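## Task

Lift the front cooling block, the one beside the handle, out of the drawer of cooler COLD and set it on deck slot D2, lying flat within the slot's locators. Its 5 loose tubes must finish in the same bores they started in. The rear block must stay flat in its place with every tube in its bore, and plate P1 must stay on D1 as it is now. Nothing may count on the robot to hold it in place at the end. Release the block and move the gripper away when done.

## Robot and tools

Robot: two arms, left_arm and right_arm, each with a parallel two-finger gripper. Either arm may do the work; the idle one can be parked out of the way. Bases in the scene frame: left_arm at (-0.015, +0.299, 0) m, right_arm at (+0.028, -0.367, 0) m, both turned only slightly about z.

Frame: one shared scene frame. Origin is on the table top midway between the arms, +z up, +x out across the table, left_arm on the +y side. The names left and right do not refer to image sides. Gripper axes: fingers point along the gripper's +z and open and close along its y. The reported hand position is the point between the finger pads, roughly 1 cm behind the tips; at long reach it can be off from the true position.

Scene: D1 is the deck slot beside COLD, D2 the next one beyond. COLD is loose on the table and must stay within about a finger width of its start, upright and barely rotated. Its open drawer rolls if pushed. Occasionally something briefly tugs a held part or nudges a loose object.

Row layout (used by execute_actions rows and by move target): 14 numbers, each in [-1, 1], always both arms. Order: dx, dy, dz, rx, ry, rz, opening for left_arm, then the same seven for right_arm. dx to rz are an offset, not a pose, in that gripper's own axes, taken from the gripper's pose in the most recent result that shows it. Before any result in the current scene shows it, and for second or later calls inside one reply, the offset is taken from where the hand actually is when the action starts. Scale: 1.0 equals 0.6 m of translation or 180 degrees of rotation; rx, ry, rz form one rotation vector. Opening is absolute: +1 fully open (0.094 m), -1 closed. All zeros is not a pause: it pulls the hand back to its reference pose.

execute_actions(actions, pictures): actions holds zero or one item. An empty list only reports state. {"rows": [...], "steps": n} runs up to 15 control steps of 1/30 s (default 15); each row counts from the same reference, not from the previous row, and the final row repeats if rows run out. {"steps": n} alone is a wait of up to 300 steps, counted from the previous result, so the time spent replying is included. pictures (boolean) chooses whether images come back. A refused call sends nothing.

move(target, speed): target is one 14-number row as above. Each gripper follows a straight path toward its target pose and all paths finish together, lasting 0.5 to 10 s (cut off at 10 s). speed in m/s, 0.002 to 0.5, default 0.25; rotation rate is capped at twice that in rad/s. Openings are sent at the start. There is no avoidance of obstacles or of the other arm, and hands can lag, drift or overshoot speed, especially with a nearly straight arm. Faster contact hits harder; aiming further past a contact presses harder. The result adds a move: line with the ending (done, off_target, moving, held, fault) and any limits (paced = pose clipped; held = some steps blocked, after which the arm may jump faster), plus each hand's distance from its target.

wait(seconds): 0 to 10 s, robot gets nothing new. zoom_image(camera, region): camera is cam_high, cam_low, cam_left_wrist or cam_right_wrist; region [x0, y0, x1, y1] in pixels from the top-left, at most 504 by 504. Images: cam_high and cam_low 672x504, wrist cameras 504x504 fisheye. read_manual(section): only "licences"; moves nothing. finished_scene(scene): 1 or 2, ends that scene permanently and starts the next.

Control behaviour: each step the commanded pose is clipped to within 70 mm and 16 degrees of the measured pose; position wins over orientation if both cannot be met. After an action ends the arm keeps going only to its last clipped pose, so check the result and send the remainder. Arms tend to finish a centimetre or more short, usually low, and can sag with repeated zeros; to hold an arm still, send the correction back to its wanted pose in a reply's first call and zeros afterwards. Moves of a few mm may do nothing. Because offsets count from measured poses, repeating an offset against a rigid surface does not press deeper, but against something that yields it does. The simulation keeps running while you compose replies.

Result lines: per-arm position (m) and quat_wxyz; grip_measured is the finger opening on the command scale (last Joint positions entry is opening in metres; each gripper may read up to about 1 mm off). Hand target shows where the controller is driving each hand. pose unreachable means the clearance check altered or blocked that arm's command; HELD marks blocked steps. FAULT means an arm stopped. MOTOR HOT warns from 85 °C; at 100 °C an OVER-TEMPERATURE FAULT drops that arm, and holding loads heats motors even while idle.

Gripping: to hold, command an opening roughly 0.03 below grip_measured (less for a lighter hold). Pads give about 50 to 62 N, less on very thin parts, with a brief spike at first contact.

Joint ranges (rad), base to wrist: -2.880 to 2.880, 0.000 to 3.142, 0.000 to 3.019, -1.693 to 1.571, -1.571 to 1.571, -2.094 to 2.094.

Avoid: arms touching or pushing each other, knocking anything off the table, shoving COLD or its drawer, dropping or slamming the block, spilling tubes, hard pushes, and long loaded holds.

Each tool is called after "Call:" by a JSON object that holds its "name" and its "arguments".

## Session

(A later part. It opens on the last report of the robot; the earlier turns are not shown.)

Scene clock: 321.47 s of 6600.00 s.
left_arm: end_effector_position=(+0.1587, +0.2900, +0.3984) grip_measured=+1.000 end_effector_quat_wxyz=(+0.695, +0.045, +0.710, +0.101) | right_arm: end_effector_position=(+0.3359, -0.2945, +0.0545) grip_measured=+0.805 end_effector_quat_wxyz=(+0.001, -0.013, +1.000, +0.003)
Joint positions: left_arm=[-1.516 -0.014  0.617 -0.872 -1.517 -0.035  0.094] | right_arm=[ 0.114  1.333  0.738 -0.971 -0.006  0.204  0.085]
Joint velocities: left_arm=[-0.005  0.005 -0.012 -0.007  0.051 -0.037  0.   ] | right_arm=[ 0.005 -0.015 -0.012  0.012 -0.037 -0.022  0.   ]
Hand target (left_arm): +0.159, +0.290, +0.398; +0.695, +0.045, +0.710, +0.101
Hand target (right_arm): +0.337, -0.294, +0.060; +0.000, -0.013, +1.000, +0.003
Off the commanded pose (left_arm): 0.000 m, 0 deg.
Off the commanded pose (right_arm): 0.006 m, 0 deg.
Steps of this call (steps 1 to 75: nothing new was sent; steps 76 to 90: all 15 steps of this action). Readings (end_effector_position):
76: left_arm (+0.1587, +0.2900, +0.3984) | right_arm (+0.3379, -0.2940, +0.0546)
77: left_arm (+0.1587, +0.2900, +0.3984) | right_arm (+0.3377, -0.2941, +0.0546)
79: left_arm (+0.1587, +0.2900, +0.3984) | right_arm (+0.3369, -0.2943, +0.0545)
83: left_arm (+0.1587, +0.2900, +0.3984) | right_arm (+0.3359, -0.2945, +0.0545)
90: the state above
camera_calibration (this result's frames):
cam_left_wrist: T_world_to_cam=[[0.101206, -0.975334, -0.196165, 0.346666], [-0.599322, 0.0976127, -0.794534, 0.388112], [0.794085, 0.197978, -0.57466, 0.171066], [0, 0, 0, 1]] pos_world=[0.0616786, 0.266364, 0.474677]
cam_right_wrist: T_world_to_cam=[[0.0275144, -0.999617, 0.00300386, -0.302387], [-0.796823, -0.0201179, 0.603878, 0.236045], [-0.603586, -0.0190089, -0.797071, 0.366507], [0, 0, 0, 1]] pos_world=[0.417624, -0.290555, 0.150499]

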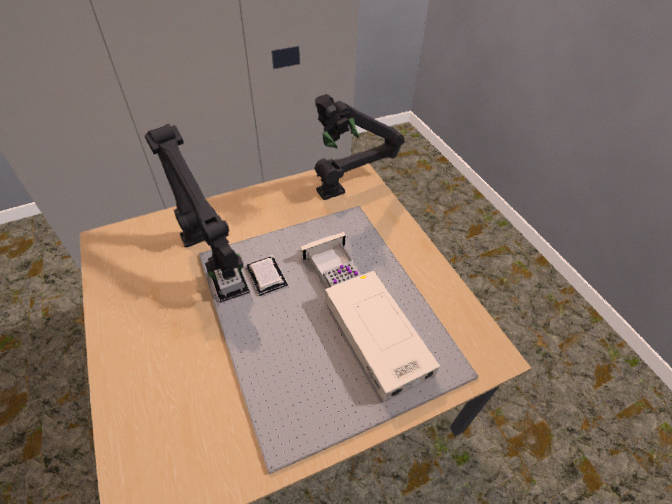

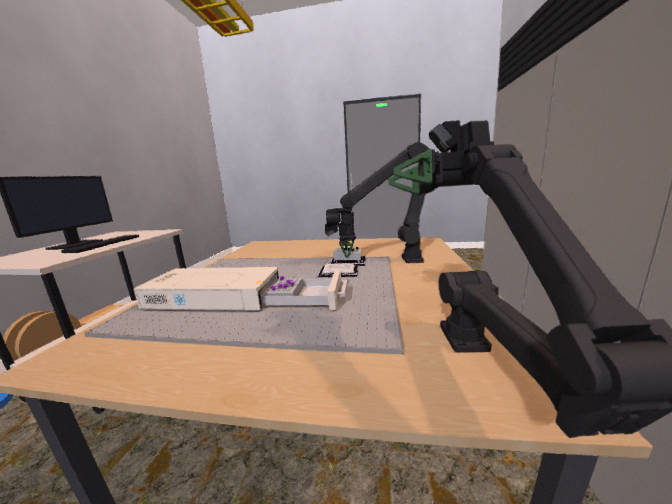

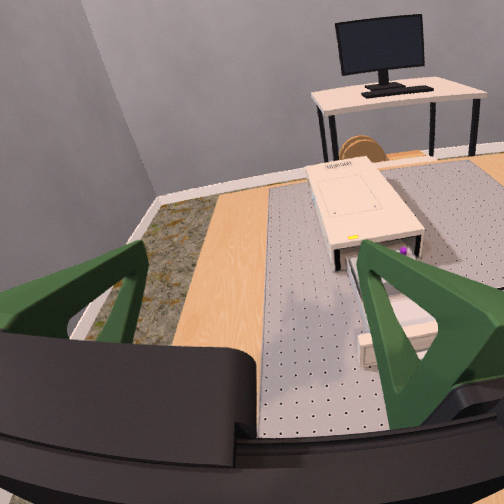

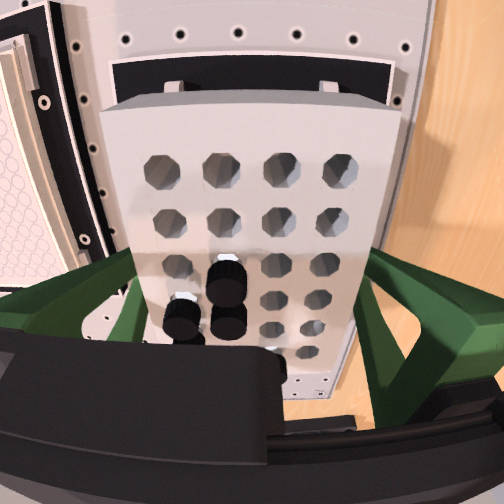

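Call:
{"name": "execute_actions", "arguments": {"actions": [{"rows":[[0,0,0,0,0,0,1,-0.0015,0.0004,-0.009,0,0.0015,0,0.765],[0,0,0,0,0,0,1,-0.0005,0,-0.009,0.0004,0.0023,0,0.765],[0,0,0,0,0,0,1,0.0005,0,-0.009,0.0006,0.0031,0,0.765],[0,0,0,0,0,0,1,0.0012,0,-0.009,0.0007,0.0036,0,0.765]],"steps":15}]}}

Call:
{"name": "zoom_image", "arguments": {"camera": "cam_right_wrist", "region": [60, 20, 440, 180]}}

Call:
{"name": "zoom_image", "arguments": {"camera": "cam_high", "region": [200, 250, 260, 310]}}

Call:
{"name": "zoom_image", "arguments": {"camera": "cam_low", "region": [315, 230, 380, 280]}}

Scene clock: 326.17 s of 6600.00 s.
left_arm: end_effector_position=(+0.1587, +0.2900, +0.3984) grip_measured=+1.000 end_effector_quat_wxyz=(+0.695, +0.045, +0.710, +0.101) | right_arm: end_effector_position=(+0.3332, -0.2952, +0.0524) grip_measured=+0.805 end_effector_quat_wxyz=(-0.006, -0.013, +1.000, +0.002)
Joint positions: left_arm=[-1.516 -0.014  0.617 -0.872 -1.517 -0.035  0.094] | right_arm=[ 0.114  1.34   0.737 -0.979 -0.005  0.203  0.085]
Joint velocities: left_arm=[-0.005 -0.024 -0.002  0.012 -0.022  0.022  0.   ] | right_arm=[-0.005 -0.005 -0.012  0.002 -0.081 -0.022 -0.001]
Hand target (left_arm): +0.159, +0.290, +0.398; +0.695, +0.045, +0.710, +0.101
Hand target (right_arm): +0.335, -0.295, +0.060; -0.004, -0.013, +1.000, +0.002
Off the commanded pose (left_arm): 0.000 m, 0 deg.
Off the commanded pose (right_arm): 0.008 m, 0 deg.
Steps of this call (steps 1 to 90: nothing new was sent; then 1.20 s passed at rest; steps 91 to 105: all 15 steps of this action). Readings (end_effector_position):
91: left_arm (+0.1587, +0.2900, +0.3984) | right_arm (+0.3358, -0.2945, +0.0545)
92: left_arm (+0.1587, +0.2900, +0.3984) | right_arm (+0.3357, -0.2946, +0.0545)
94: left_arm (+0.1587, +0.2900, +0.3984) | right_arm (+0.3348, -0.2948, +0.0545)
98: left_arm (+0.1587, +0.2900, +0.3984) | right_arm (+0.3332, -0.2952, +0.0524)
105: the state above
camera_calibration (this result's frames):
cam_left_wrist: T_world_to_cam=[[0.101206, -0.975334, -0.196165, 0.346666], [-0.599322, 0.0976127, -0.794534, 0.388112], [0.794085, 0.197978, -0.57466, 0.171066], [0, 0, 0, 1]] pos_world=[0.0616786, 0.266364, 0.474677]
cam_right_wrist: T_world_to_cam=[[0.0283457, -0.999578, 0.00635372, -0.303462], [-0.788032, -0.0184353, 0.615359, 0.23207], [-0.614982, -0.0224497, -0.788222, 0.365425], [0, 0, 0, 1]] pos_world=[0.41621, -0.290852, 0.147158]

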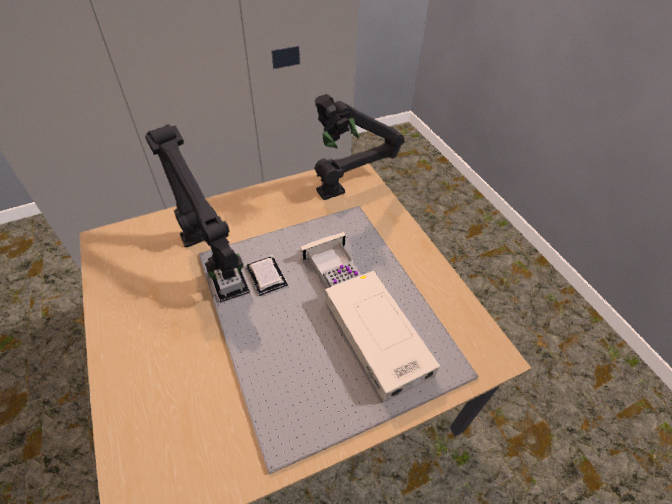

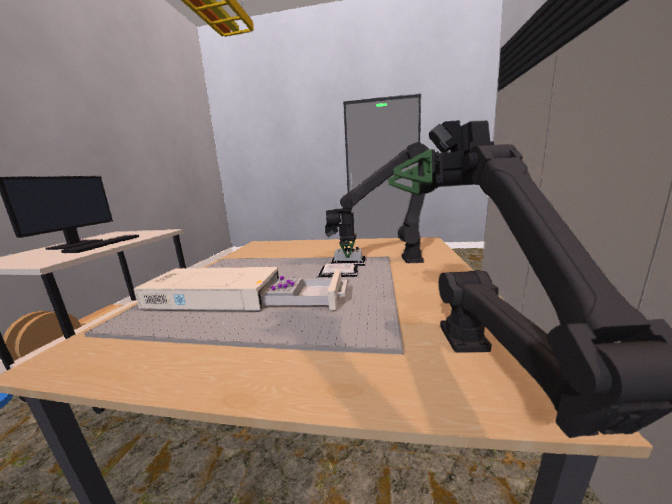

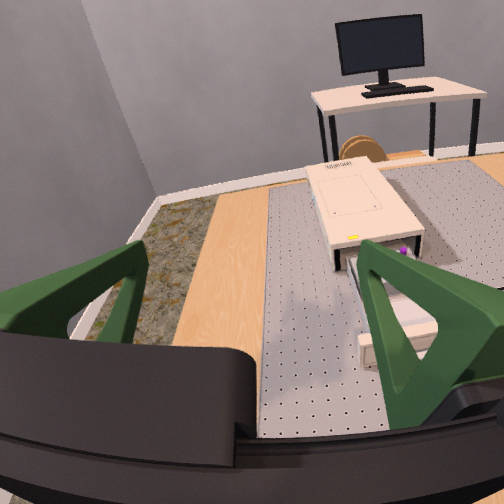

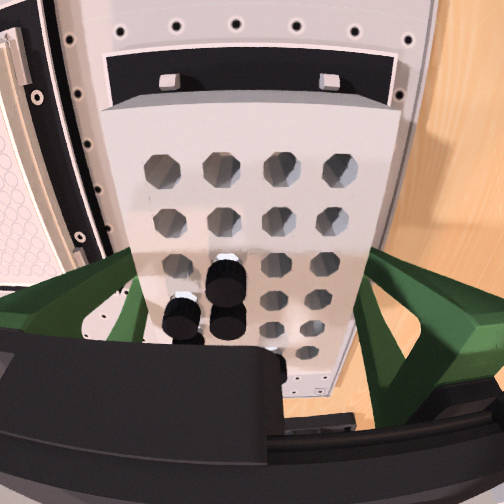

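Region (60, 20, 440, 180) of cam_right_wrist's 504x504 image, scaled by 1.326, with more detail than that image has; it fills the top 212 rows of this view, and the rest is white.

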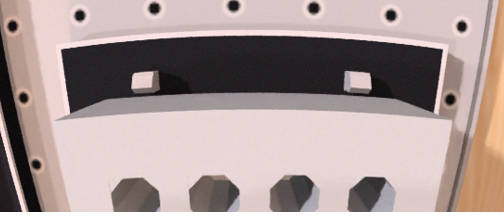

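Region (200, 250, 260, 310) of cam_high's 672x504 image, scaled by 8.400, with more detail than that image has.

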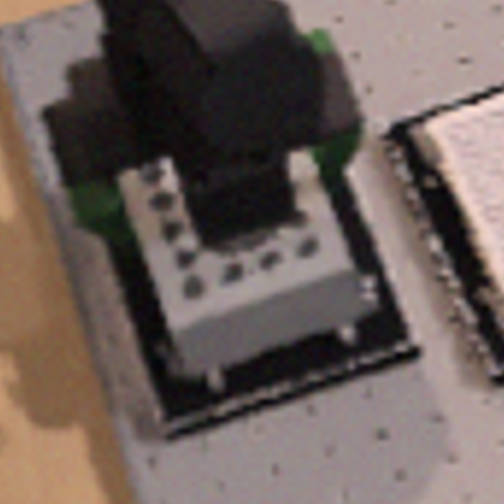

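Region (315, 230, 380, 280) of cam_low's 672x504 image, scaled by 7.754, with more detail than that image has; it fills the top 388 rows of this view, and the rest is white.

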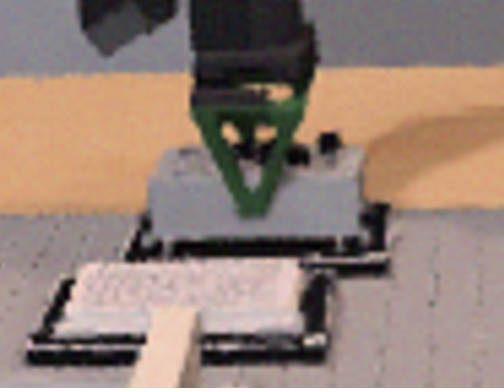

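Call:
{"name": "execute_actions", "arguments": {"actions": [{"rows":[[0,0,0,0,0,0,1,-0.007,0.0015,-0.012,-0.0008,-0.004,0,0.765],[0,0,0,0,0,0,1,-0.010,0.002,-0.012,-0.0013,-0.0065,0,0.765],[0,0,0,0,0,0,1,-0.013,0.003,-0.012,-0.0018,-0.0088,0,0.765],[0,0,0,0,0,0,1,-0.015,0.0035,-0.012,-0.002,-0.0103,0,0.765],[0,0,0,0,0,0,1,-0.016,0.0037,-0.012,-0.0022,-0.0111,0,0.765],[0,0,0,0,0,0,1,-0.017,0.004,-0.012,-0.0024,-0.0119,0,0.765],[0,0,0,0,0,0,1,-0.018,0.004,-0.012,-0.0025,-0.0127,0,0.765]],"steps":15}]}}

Call:
{"name": "zoom_image", "arguments": {"camera": "cam_right_wrist", "region": [60, 20, 440, 180]}}

Call:
{"name": "zoom_image", "arguments": {"camera": "cam_low", "region": [315, 230, 380, 280]}}

Scene clock: 334.13 s of 6600.00 s.
left_arm: end_effector_position=(+0.1587, +0.2900, +0.3984) grip_measured=+1.000 end_effector_quat_wxyz=(+0.695, +0.045, +0.710, +0.101) | right_arm: end_effector_position=(+0.3340, -0.2950, +0.0500) grip_measured=+0.805 end_effector_quat_wxyz=(-0.004, -0.013, +1.000, +0.002)
Joint positions: left_arm=[-1.516 -0.014  0.617 -0.872 -1.517 -0.035  0.094] | right_arm=[ 0.114  1.343  0.733 -0.967 -0.005  0.203  0.085]
Joint velocities: left_arm=[-0.005 -0.005 -0.017  0.002 -0.081 -0.037  0.   ] | right_arm=[ 0.005 -0.005 -0.012  0.002  0.037  0.007  0.   ]
Hand target (left_arm): +0.159, +0.290, +0.398; +0.695, +0.045, +0.710, +0.101
Hand target (right_arm): +0.344, -0.293, +0.060; +0.014, -0.013, +1.000, +0.005
Off the commanded pose (left_arm): 0.000 m, 0 deg.
Off the commanded pose (right_arm): 0.014 m, 2 deg.
Steps of this call (steps 1 to 90: nothing new was sent; then 4.47 s passed at rest; steps 91 to 105: all 15 steps of this action). Readings (end_effector_position):
91: left_arm (+0.1587, +0.2900, +0.3984) | right_arm (+0.3333, -0.2952, +0.0524)
92: left_arm (+0.1587, +0.2900, +0.3984) | right_arm (+0.3336, -0.2951, +0.0524)
94: left_arm (+0.1587, +0.2900, +0.3984) | right_arm (+0.3339, -0.2950, +0.0522)
98: left_arm (+0.1587, +0.2900, +0.3984) | right_arm (+0.3339, -0.2950, +0.0506)
105: the state above
camera_calibration (this result's frames):
cam_left_wrist: T_world_to_cam=[[0.101206, -0.975334, -0.196165, 0.346666], [-0.599322, 0.0976127, -0.794534, 0.388112], [0.794085, 0.197978, -0.57466, 0.171066], [0, 0, 0, 1]] pos_world=[0.0616786, 0.266364, 0.474677]
cam_right_wrist: T_world_to_cam=[[0.0283194, -0.999584, 0.00543877, -0.303225], [-0.790767, -0.0190744, 0.61182, 0.235132], [-0.611462, -0.0216272, -0.790978, 0.363212], [0, 0, 0, 1]] pos_world=[0.416612, -0.290759, 0.145083]

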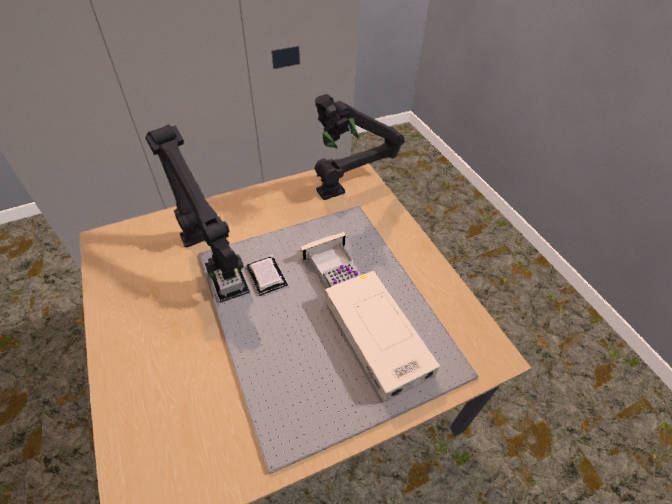

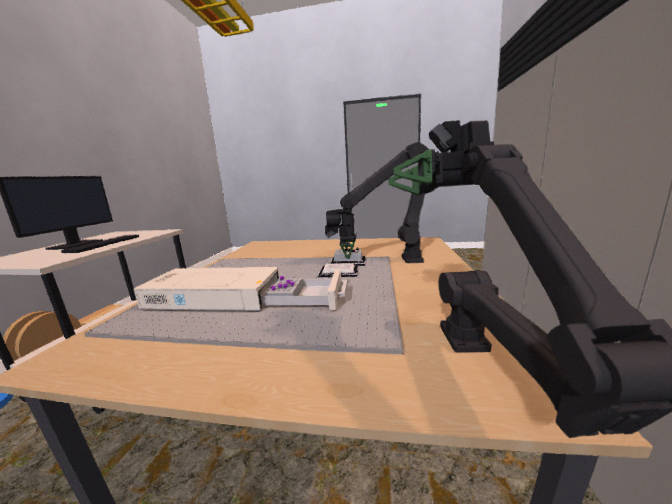

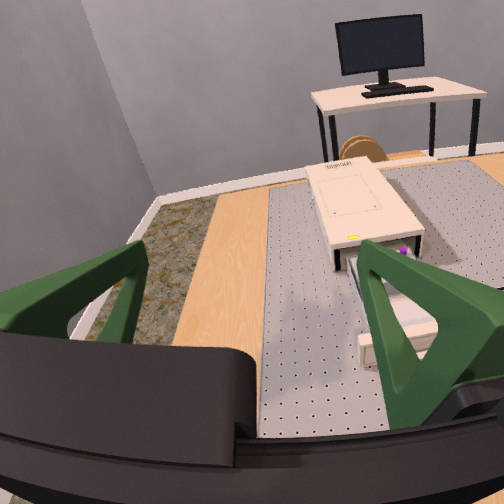

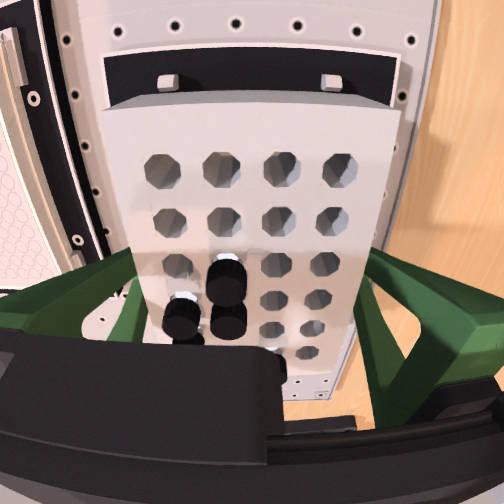

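Region (60, 20, 440, 180) of cam_right_wrist's 504x504 image, scaled by 1.326, with more detail than that image has; it fills the top 212 rows of this view, and the rest is white.

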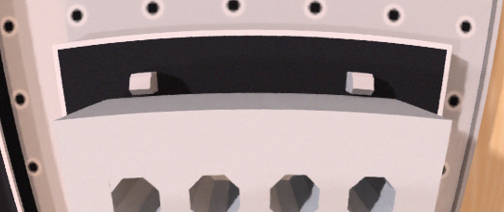

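Region (315, 230, 380, 280) of cam_low's 672x504 image, scaled by 7.754, with more detail than that image has; it fills the top 388 rows of this view, and the rest is white.

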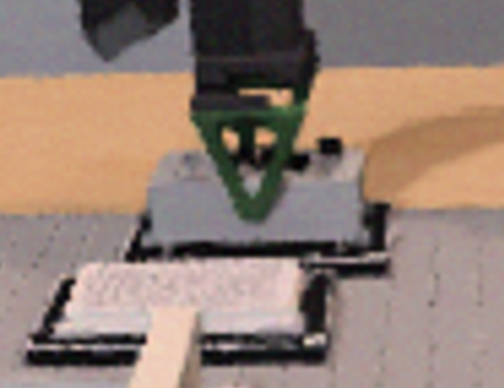

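Going in. Lower a further few mm.

Call:
{"name": "execute_actions", "arguments": {"actions": [{"rows":[[0,0,0,0,0,0,1,-0.017,0.004,-0.015,-0.002,-0.0115,0,0.765],[0,0,0,0,0,0,1,-0.017,0.004,-0.014,-0.002,-0.0115,0,0.765],[0,0,0,0,0,0,1,-0.017,0.004,-0.013,-0.002,-0.0115,0,0.765],[0,0,0,0,0,0,1,-0.017,0.004,-0.012,-0.002,-0.0115,0,0.765],[0,0,0,0,0,0,1,-0.017,0.004,-0.011,-0.002,-0.0115,0,0.765],[0,0,0,0,0,0,1,-0.017,0.004,-0.010,-0.002,-0.0115,0,0.765],[0,0,0,0,0,0,1,-0.017,0.004,-0.009,-0.002,-0.0115,0,0.765],[0,0,0,0,0,0,1,-0.017,0.004,-0.008,-0.002,-0.0115,0,0.765],[0,0,0,0,0,0,1,-0.017,0.004,-0.007,-0.002,-0.0115,0,0.765],[0,0,0,0,0,0,1,-0.017,0.004,-0.006,-0.002,-0.0115,0,0.765]],"steps":15}]}}

Call:
{"name": "zoom_image", "arguments": {"camera": "cam_low", "region": [315, 230, 380, 280]}}

Scene clock: 340.60 s of 6600.00 s.
left_arm: end_effector_position=(+0.1587, +0.2900, +0.3984) grip_measured=+1.000 end_effector_quat_wxyz=(+0.695, +0.045, +0.710, +0.101) | right_arm: end_effector_position=(+0.3339, -0.2951, +0.0467) grip_measured=+0.805 end_effector_quat_wxyz=(-0.003, -0.013, +1.000, +0.002)
Joint positions: left_arm=[-1.516 -0.014  0.617 -0.872 -1.517 -0.035  0.094] | right_arm=[ 0.114  1.349  0.727 -0.955 -0.005  0.203  0.085]
Joint velocities: left_arm=[ 0.005  0.005 -0.007 -0.007 -0.007  0.037  0.   ] | right_arm=[ 0.005  0.005 -0.002  0.007  0.022 -0.081  0.001]
Hand target (left_arm): +0.159, +0.290, +0.398; +0.695, +0.045, +0.710, +0.101
Hand target (right_arm): +0.344, -0.293, +0.054; +0.014, -0.013, +1.000, +0.005
Off the commanded pose (left_arm): 0.000 m, 0 deg.
Off the commanded pose (right_arm): 0.013 m, 2 deg.
Steps of this call (steps 1 to 90: nothing new was sent; then 2.97 s passed at rest; steps 91 to 105: all 15 steps of this action). Readings (end_effector_position):
91: left_arm (+0.1587, +0.2900, +0.3984) | right_arm (+0.3341, -0.2950, +0.0500)
92: left_arm (+0.1587, +0.2900, +0.3984) | right_arm (+0.3340, -0.2950, +0.0498)
94: left_arm (+0.1587, +0.2900, +0.3984) | right_arm (+0.3339, -0.2950, +0.0491)
98: left_arm (+0.1587, +0.2900, +0.3984) | right_arm (+0.3341, -0.2950, +0.0470)
105: the state above
camera_calibration (this result's frames):
cam_left_wrist: T_world_to_cam=[[0.101206, -0.975334, -0.196165, 0.346666], [-0.599322, 0.0976127, -0.794534, 0.388112], [0.794085, 0.197978, -0.57466, 0.171066], [0, 0, 0, 1]] pos_world=[0.0616786, 0.266364, 0.474677]
cam_right_wrist: T_world_to_cam=[[0.0283171, -0.999583, 0.00566004, -0.303304], [-0.791274, -0.0189552, 0.611168, 0.237266], [-0.610806, -0.0217851, -0.791481, 0.360348], [0, 0, 0, 1]] pos_world=[0.416434, -0.29083, 0.141916]

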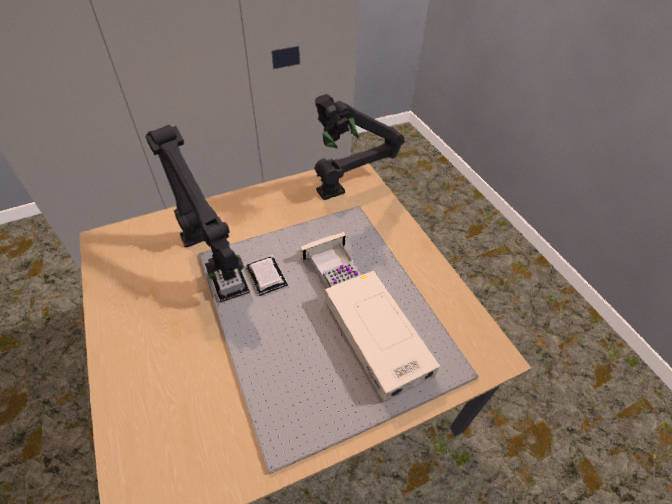

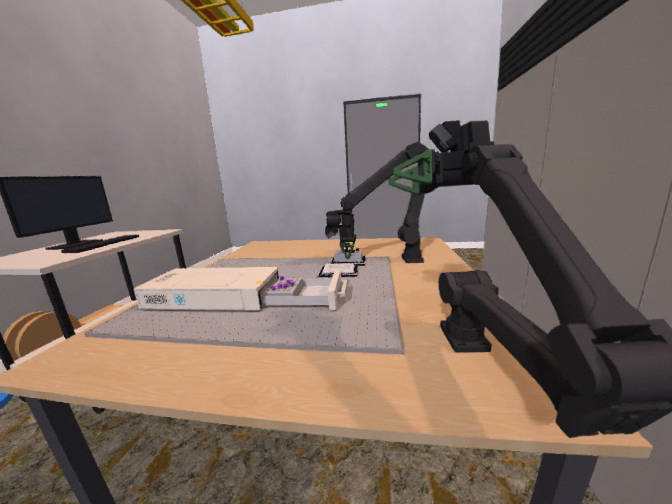

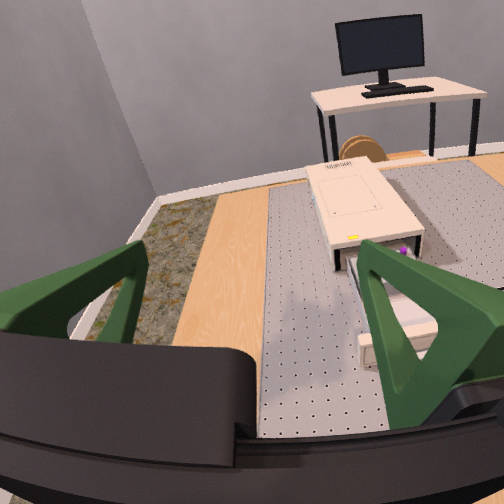

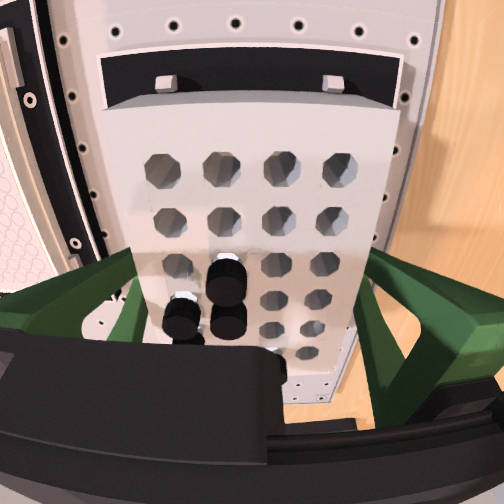

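Region (315, 230, 380, 280) of cam_low's 672x504 image, scaled by 7.754, with more detail than that image has; it fills the top 388 rows of this view, and the rest is white.

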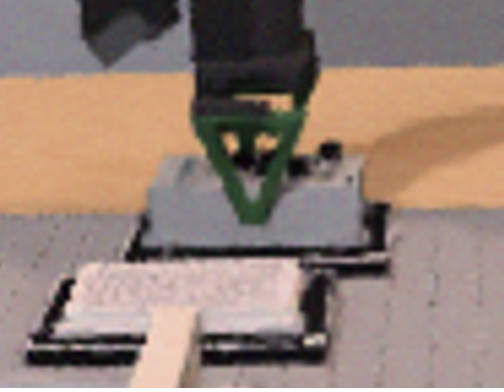

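Seated. Unload, release, retreat.

Call:
{"name": "execute_actions", "arguments": {"actions": [{"rows":[[0,0,0,0,0,0,1,-0.012,0.003,-0.008,-0.0015,-0.008,0,0.765],[0,0,0,0,0,0,1,-0.008,0.002,-0.005,-0.001,-0.005,0,0.765],[0,0,0,0,0,0,1,-0.004,0.001,-0.002,0,-0.002,0,0.765],[0,0,0,0,0,0,1,0,0,0,0,0,0,0.765],[0,0,0,0,0,0,1,0,0,0,0,0,0,0.765],[0,0,0,0,0,0,1,0,0,0,0,0,0,0.765],[0,0,0,0,0,0,1,0,0,0,0,0,0,0.79],[0,0,0,0,0,0,1,0,0,0,0,0,0,0.81],[0,0,0,0,0,0,1,0,0,0,0,0,0,0.85],[0,0,0,0,0,0,1,0,0,0,0,0,0,0.92],[0,0,0,0,0,0,1,0,0,0,0,0,0,1]],"steps":15}], "pictures": false}}

Call:
{"name": "move", "arguments": {"target": [0,0,0,0,0,0,1,0,0,-0.28,0,0,0,1], "speed": 0.1}}

Call:
{"name": "zoom_image", "arguments": {"camera": "cam_high", "region": [190, 215, 390, 315]}}

Scene clock: 347.17 s of 6600.00 s.
left_arm: end_effector_position=(+0.1587, +0.2900, +0.3984) grip_measured=+1.000 end_effector_quat_wxyz=(+0.695, +0.045, +0.710, +0.101) | right_arm: end_effector_position=(+0.3335, -0.2951, +0.0464) grip_measured=+1.000 end_effector_quat_wxyz=(-0.004, -0.013, +1.000, +0.002)
Joint positions: left_arm=[-1.516 -0.014  0.617 -0.872 -1.517 -0.035  0.094] | right_arm=[ 0.114  1.349  0.727 -0.955 -0.005  0.203  0.094]
Joint velocities: left_arm=[-0.005  0.005 -0.012 -0.002 -0.007  0.007  0.   ] | right_arm=[ 0.005  0.005 -0.012  0.002  0.022  0.007  0.   ]
Hand target (left_arm): +0.159, +0.290, +0.398; +0.695, +0.045, +0.710, +0.101
Hand target (right_arm): +0.334, -0.295, +0.047; -0.003, -0.013, +1.000, +0.002
Off the commanded pose (left_arm): 0.000 m, 0 deg.
Off the commanded pose (right_arm): 0.001 m, 0 deg.
Steps of this call (steps 1 to 90: nothing new was sent; then 3.07 s passed at rest; steps 91 to 105: all 15 steps of this action). Readings (end_effector_position):
91: left_arm (+0.1587, +0.2900, +0.3984) | right_arm (+0.3339, -0.2951, +0.0467)
92: left_arm (+0.1587, +0.2900, +0.3984) | right_arm (+0.3337, -0.2952, +0.0466)
94: left_arm (+0.1587, +0.2900, +0.3984) | right_arm (+0.3335, -0.2952, +0.0464)
98: left_arm (+0.1587, +0.2900, +0.3984) | right_arm (+0.3335, -0.2952, +0.0464)
105: the state above

Scene clock: 349.43 s of 6600.00 s.
left_arm: end_effector_position=(+0.1587, +0.2900, +0.3984) grip_measured=+1.000 end_effector_quat_wxyz=(+0.695, +0.045, +0.710, +0.101) | right_arm: end_effector_position=(+0.3214, -0.2978, +0.1977) grip_measured=+1.000 end_effector_quat_wxyz=(-0.020, -0.013, +1.000, -0.001)
Joint positions: left_arm=[-1.516 -0.014  0.617 -0.872 -1.517 -0.035  0.094] | right_arm=[ 0.114  1.164  1.001 -1.449 -0.006  0.203  0.094]
Joint velocities: left_arm=[ 0.005  0.005  0.002  0.012  0.095 -0.11   0.   ] | right_arm=[-0.005  0.005 -0.017  0.007  0.007 -0.007  0.   ]
Hand target (left_arm): +0.159, +0.290, +0.398; +0.695, +0.045, +0.710, +0.101
Hand target (right_arm): +0.332, -0.296, +0.214; -0.003, -0.013, +1.000, +0.002
Off the commanded pose (left_arm): 0.000 m, 0 deg.
Off the commanded pose (right_arm): 0.021 m, 2 deg.
move: off_target (right_arm)
camera_calibration (this result's frames):
cam_left_wrist: T_world_to_cam=[[0.101206, -0.975334, -0.196165, 0.346666], [-0.599322, 0.0976127, -0.794534, 0.388112], [0.794085, 0.197978, -0.57466, 0.171066], [0, 0, 0, 1]] pos_world=[0.0616786, 0.266364, 0.474677]
cam_right_wrist: T_world_to_cam=[[0.028587, -0.999525, 0.0115499, -0.307743], [-0.769762, -0.0146415, 0.638163, 0.124148], [-0.637691, -0.0271339, -0.769814, 0.474941], [0, 0, 0, 1]] pos_world=[0.407228, -0.292892, 0.289944]

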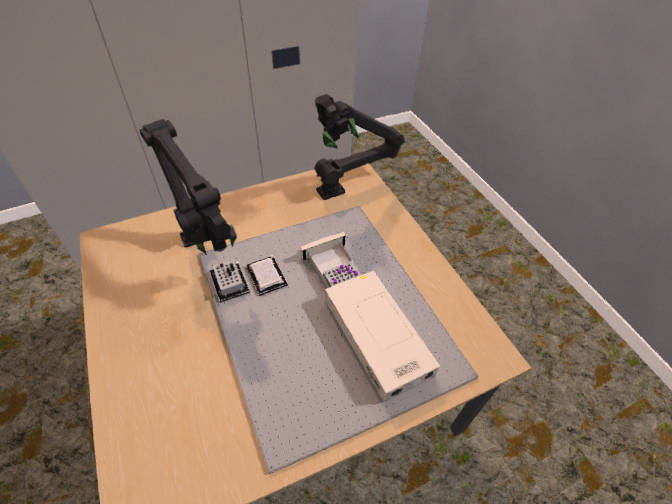

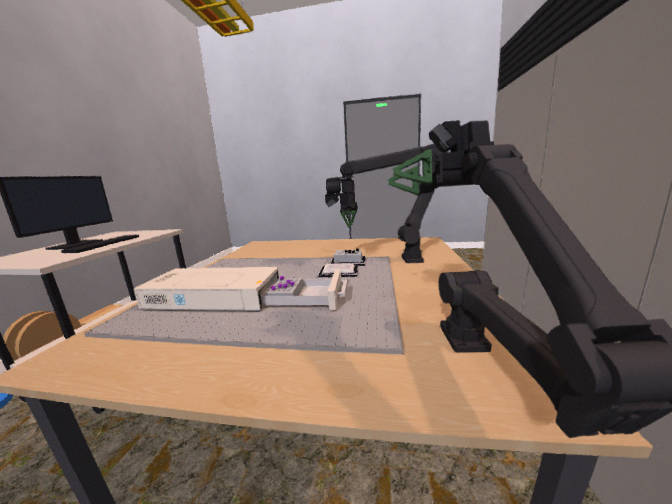

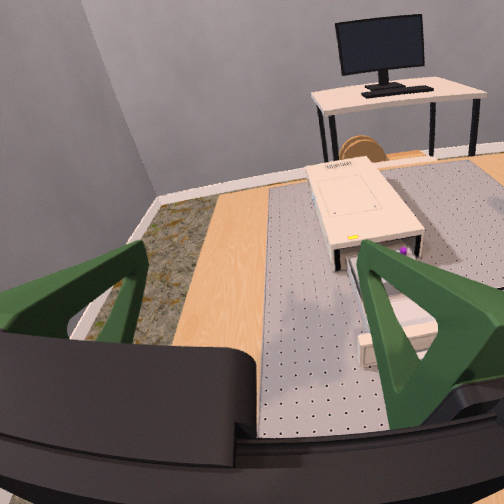

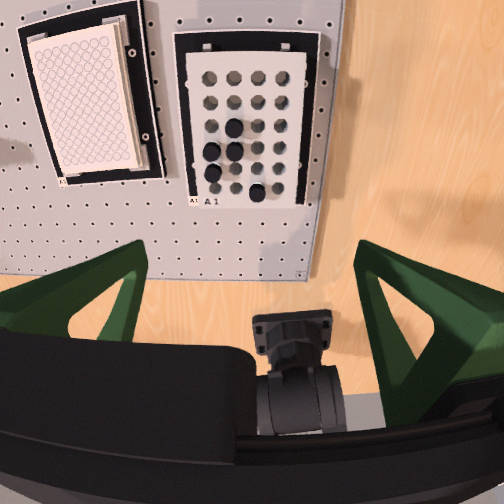

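Region (190, 215, 390, 315) of cam_high's 672x504 image, scaled by 2.520, with more detail than that image has.

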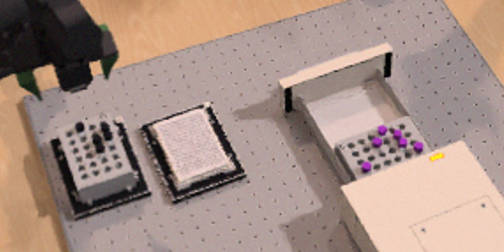

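Call:
{"name": "finished_scene", "arguments": {"scene": 1}}

The scene is finished: the task was done.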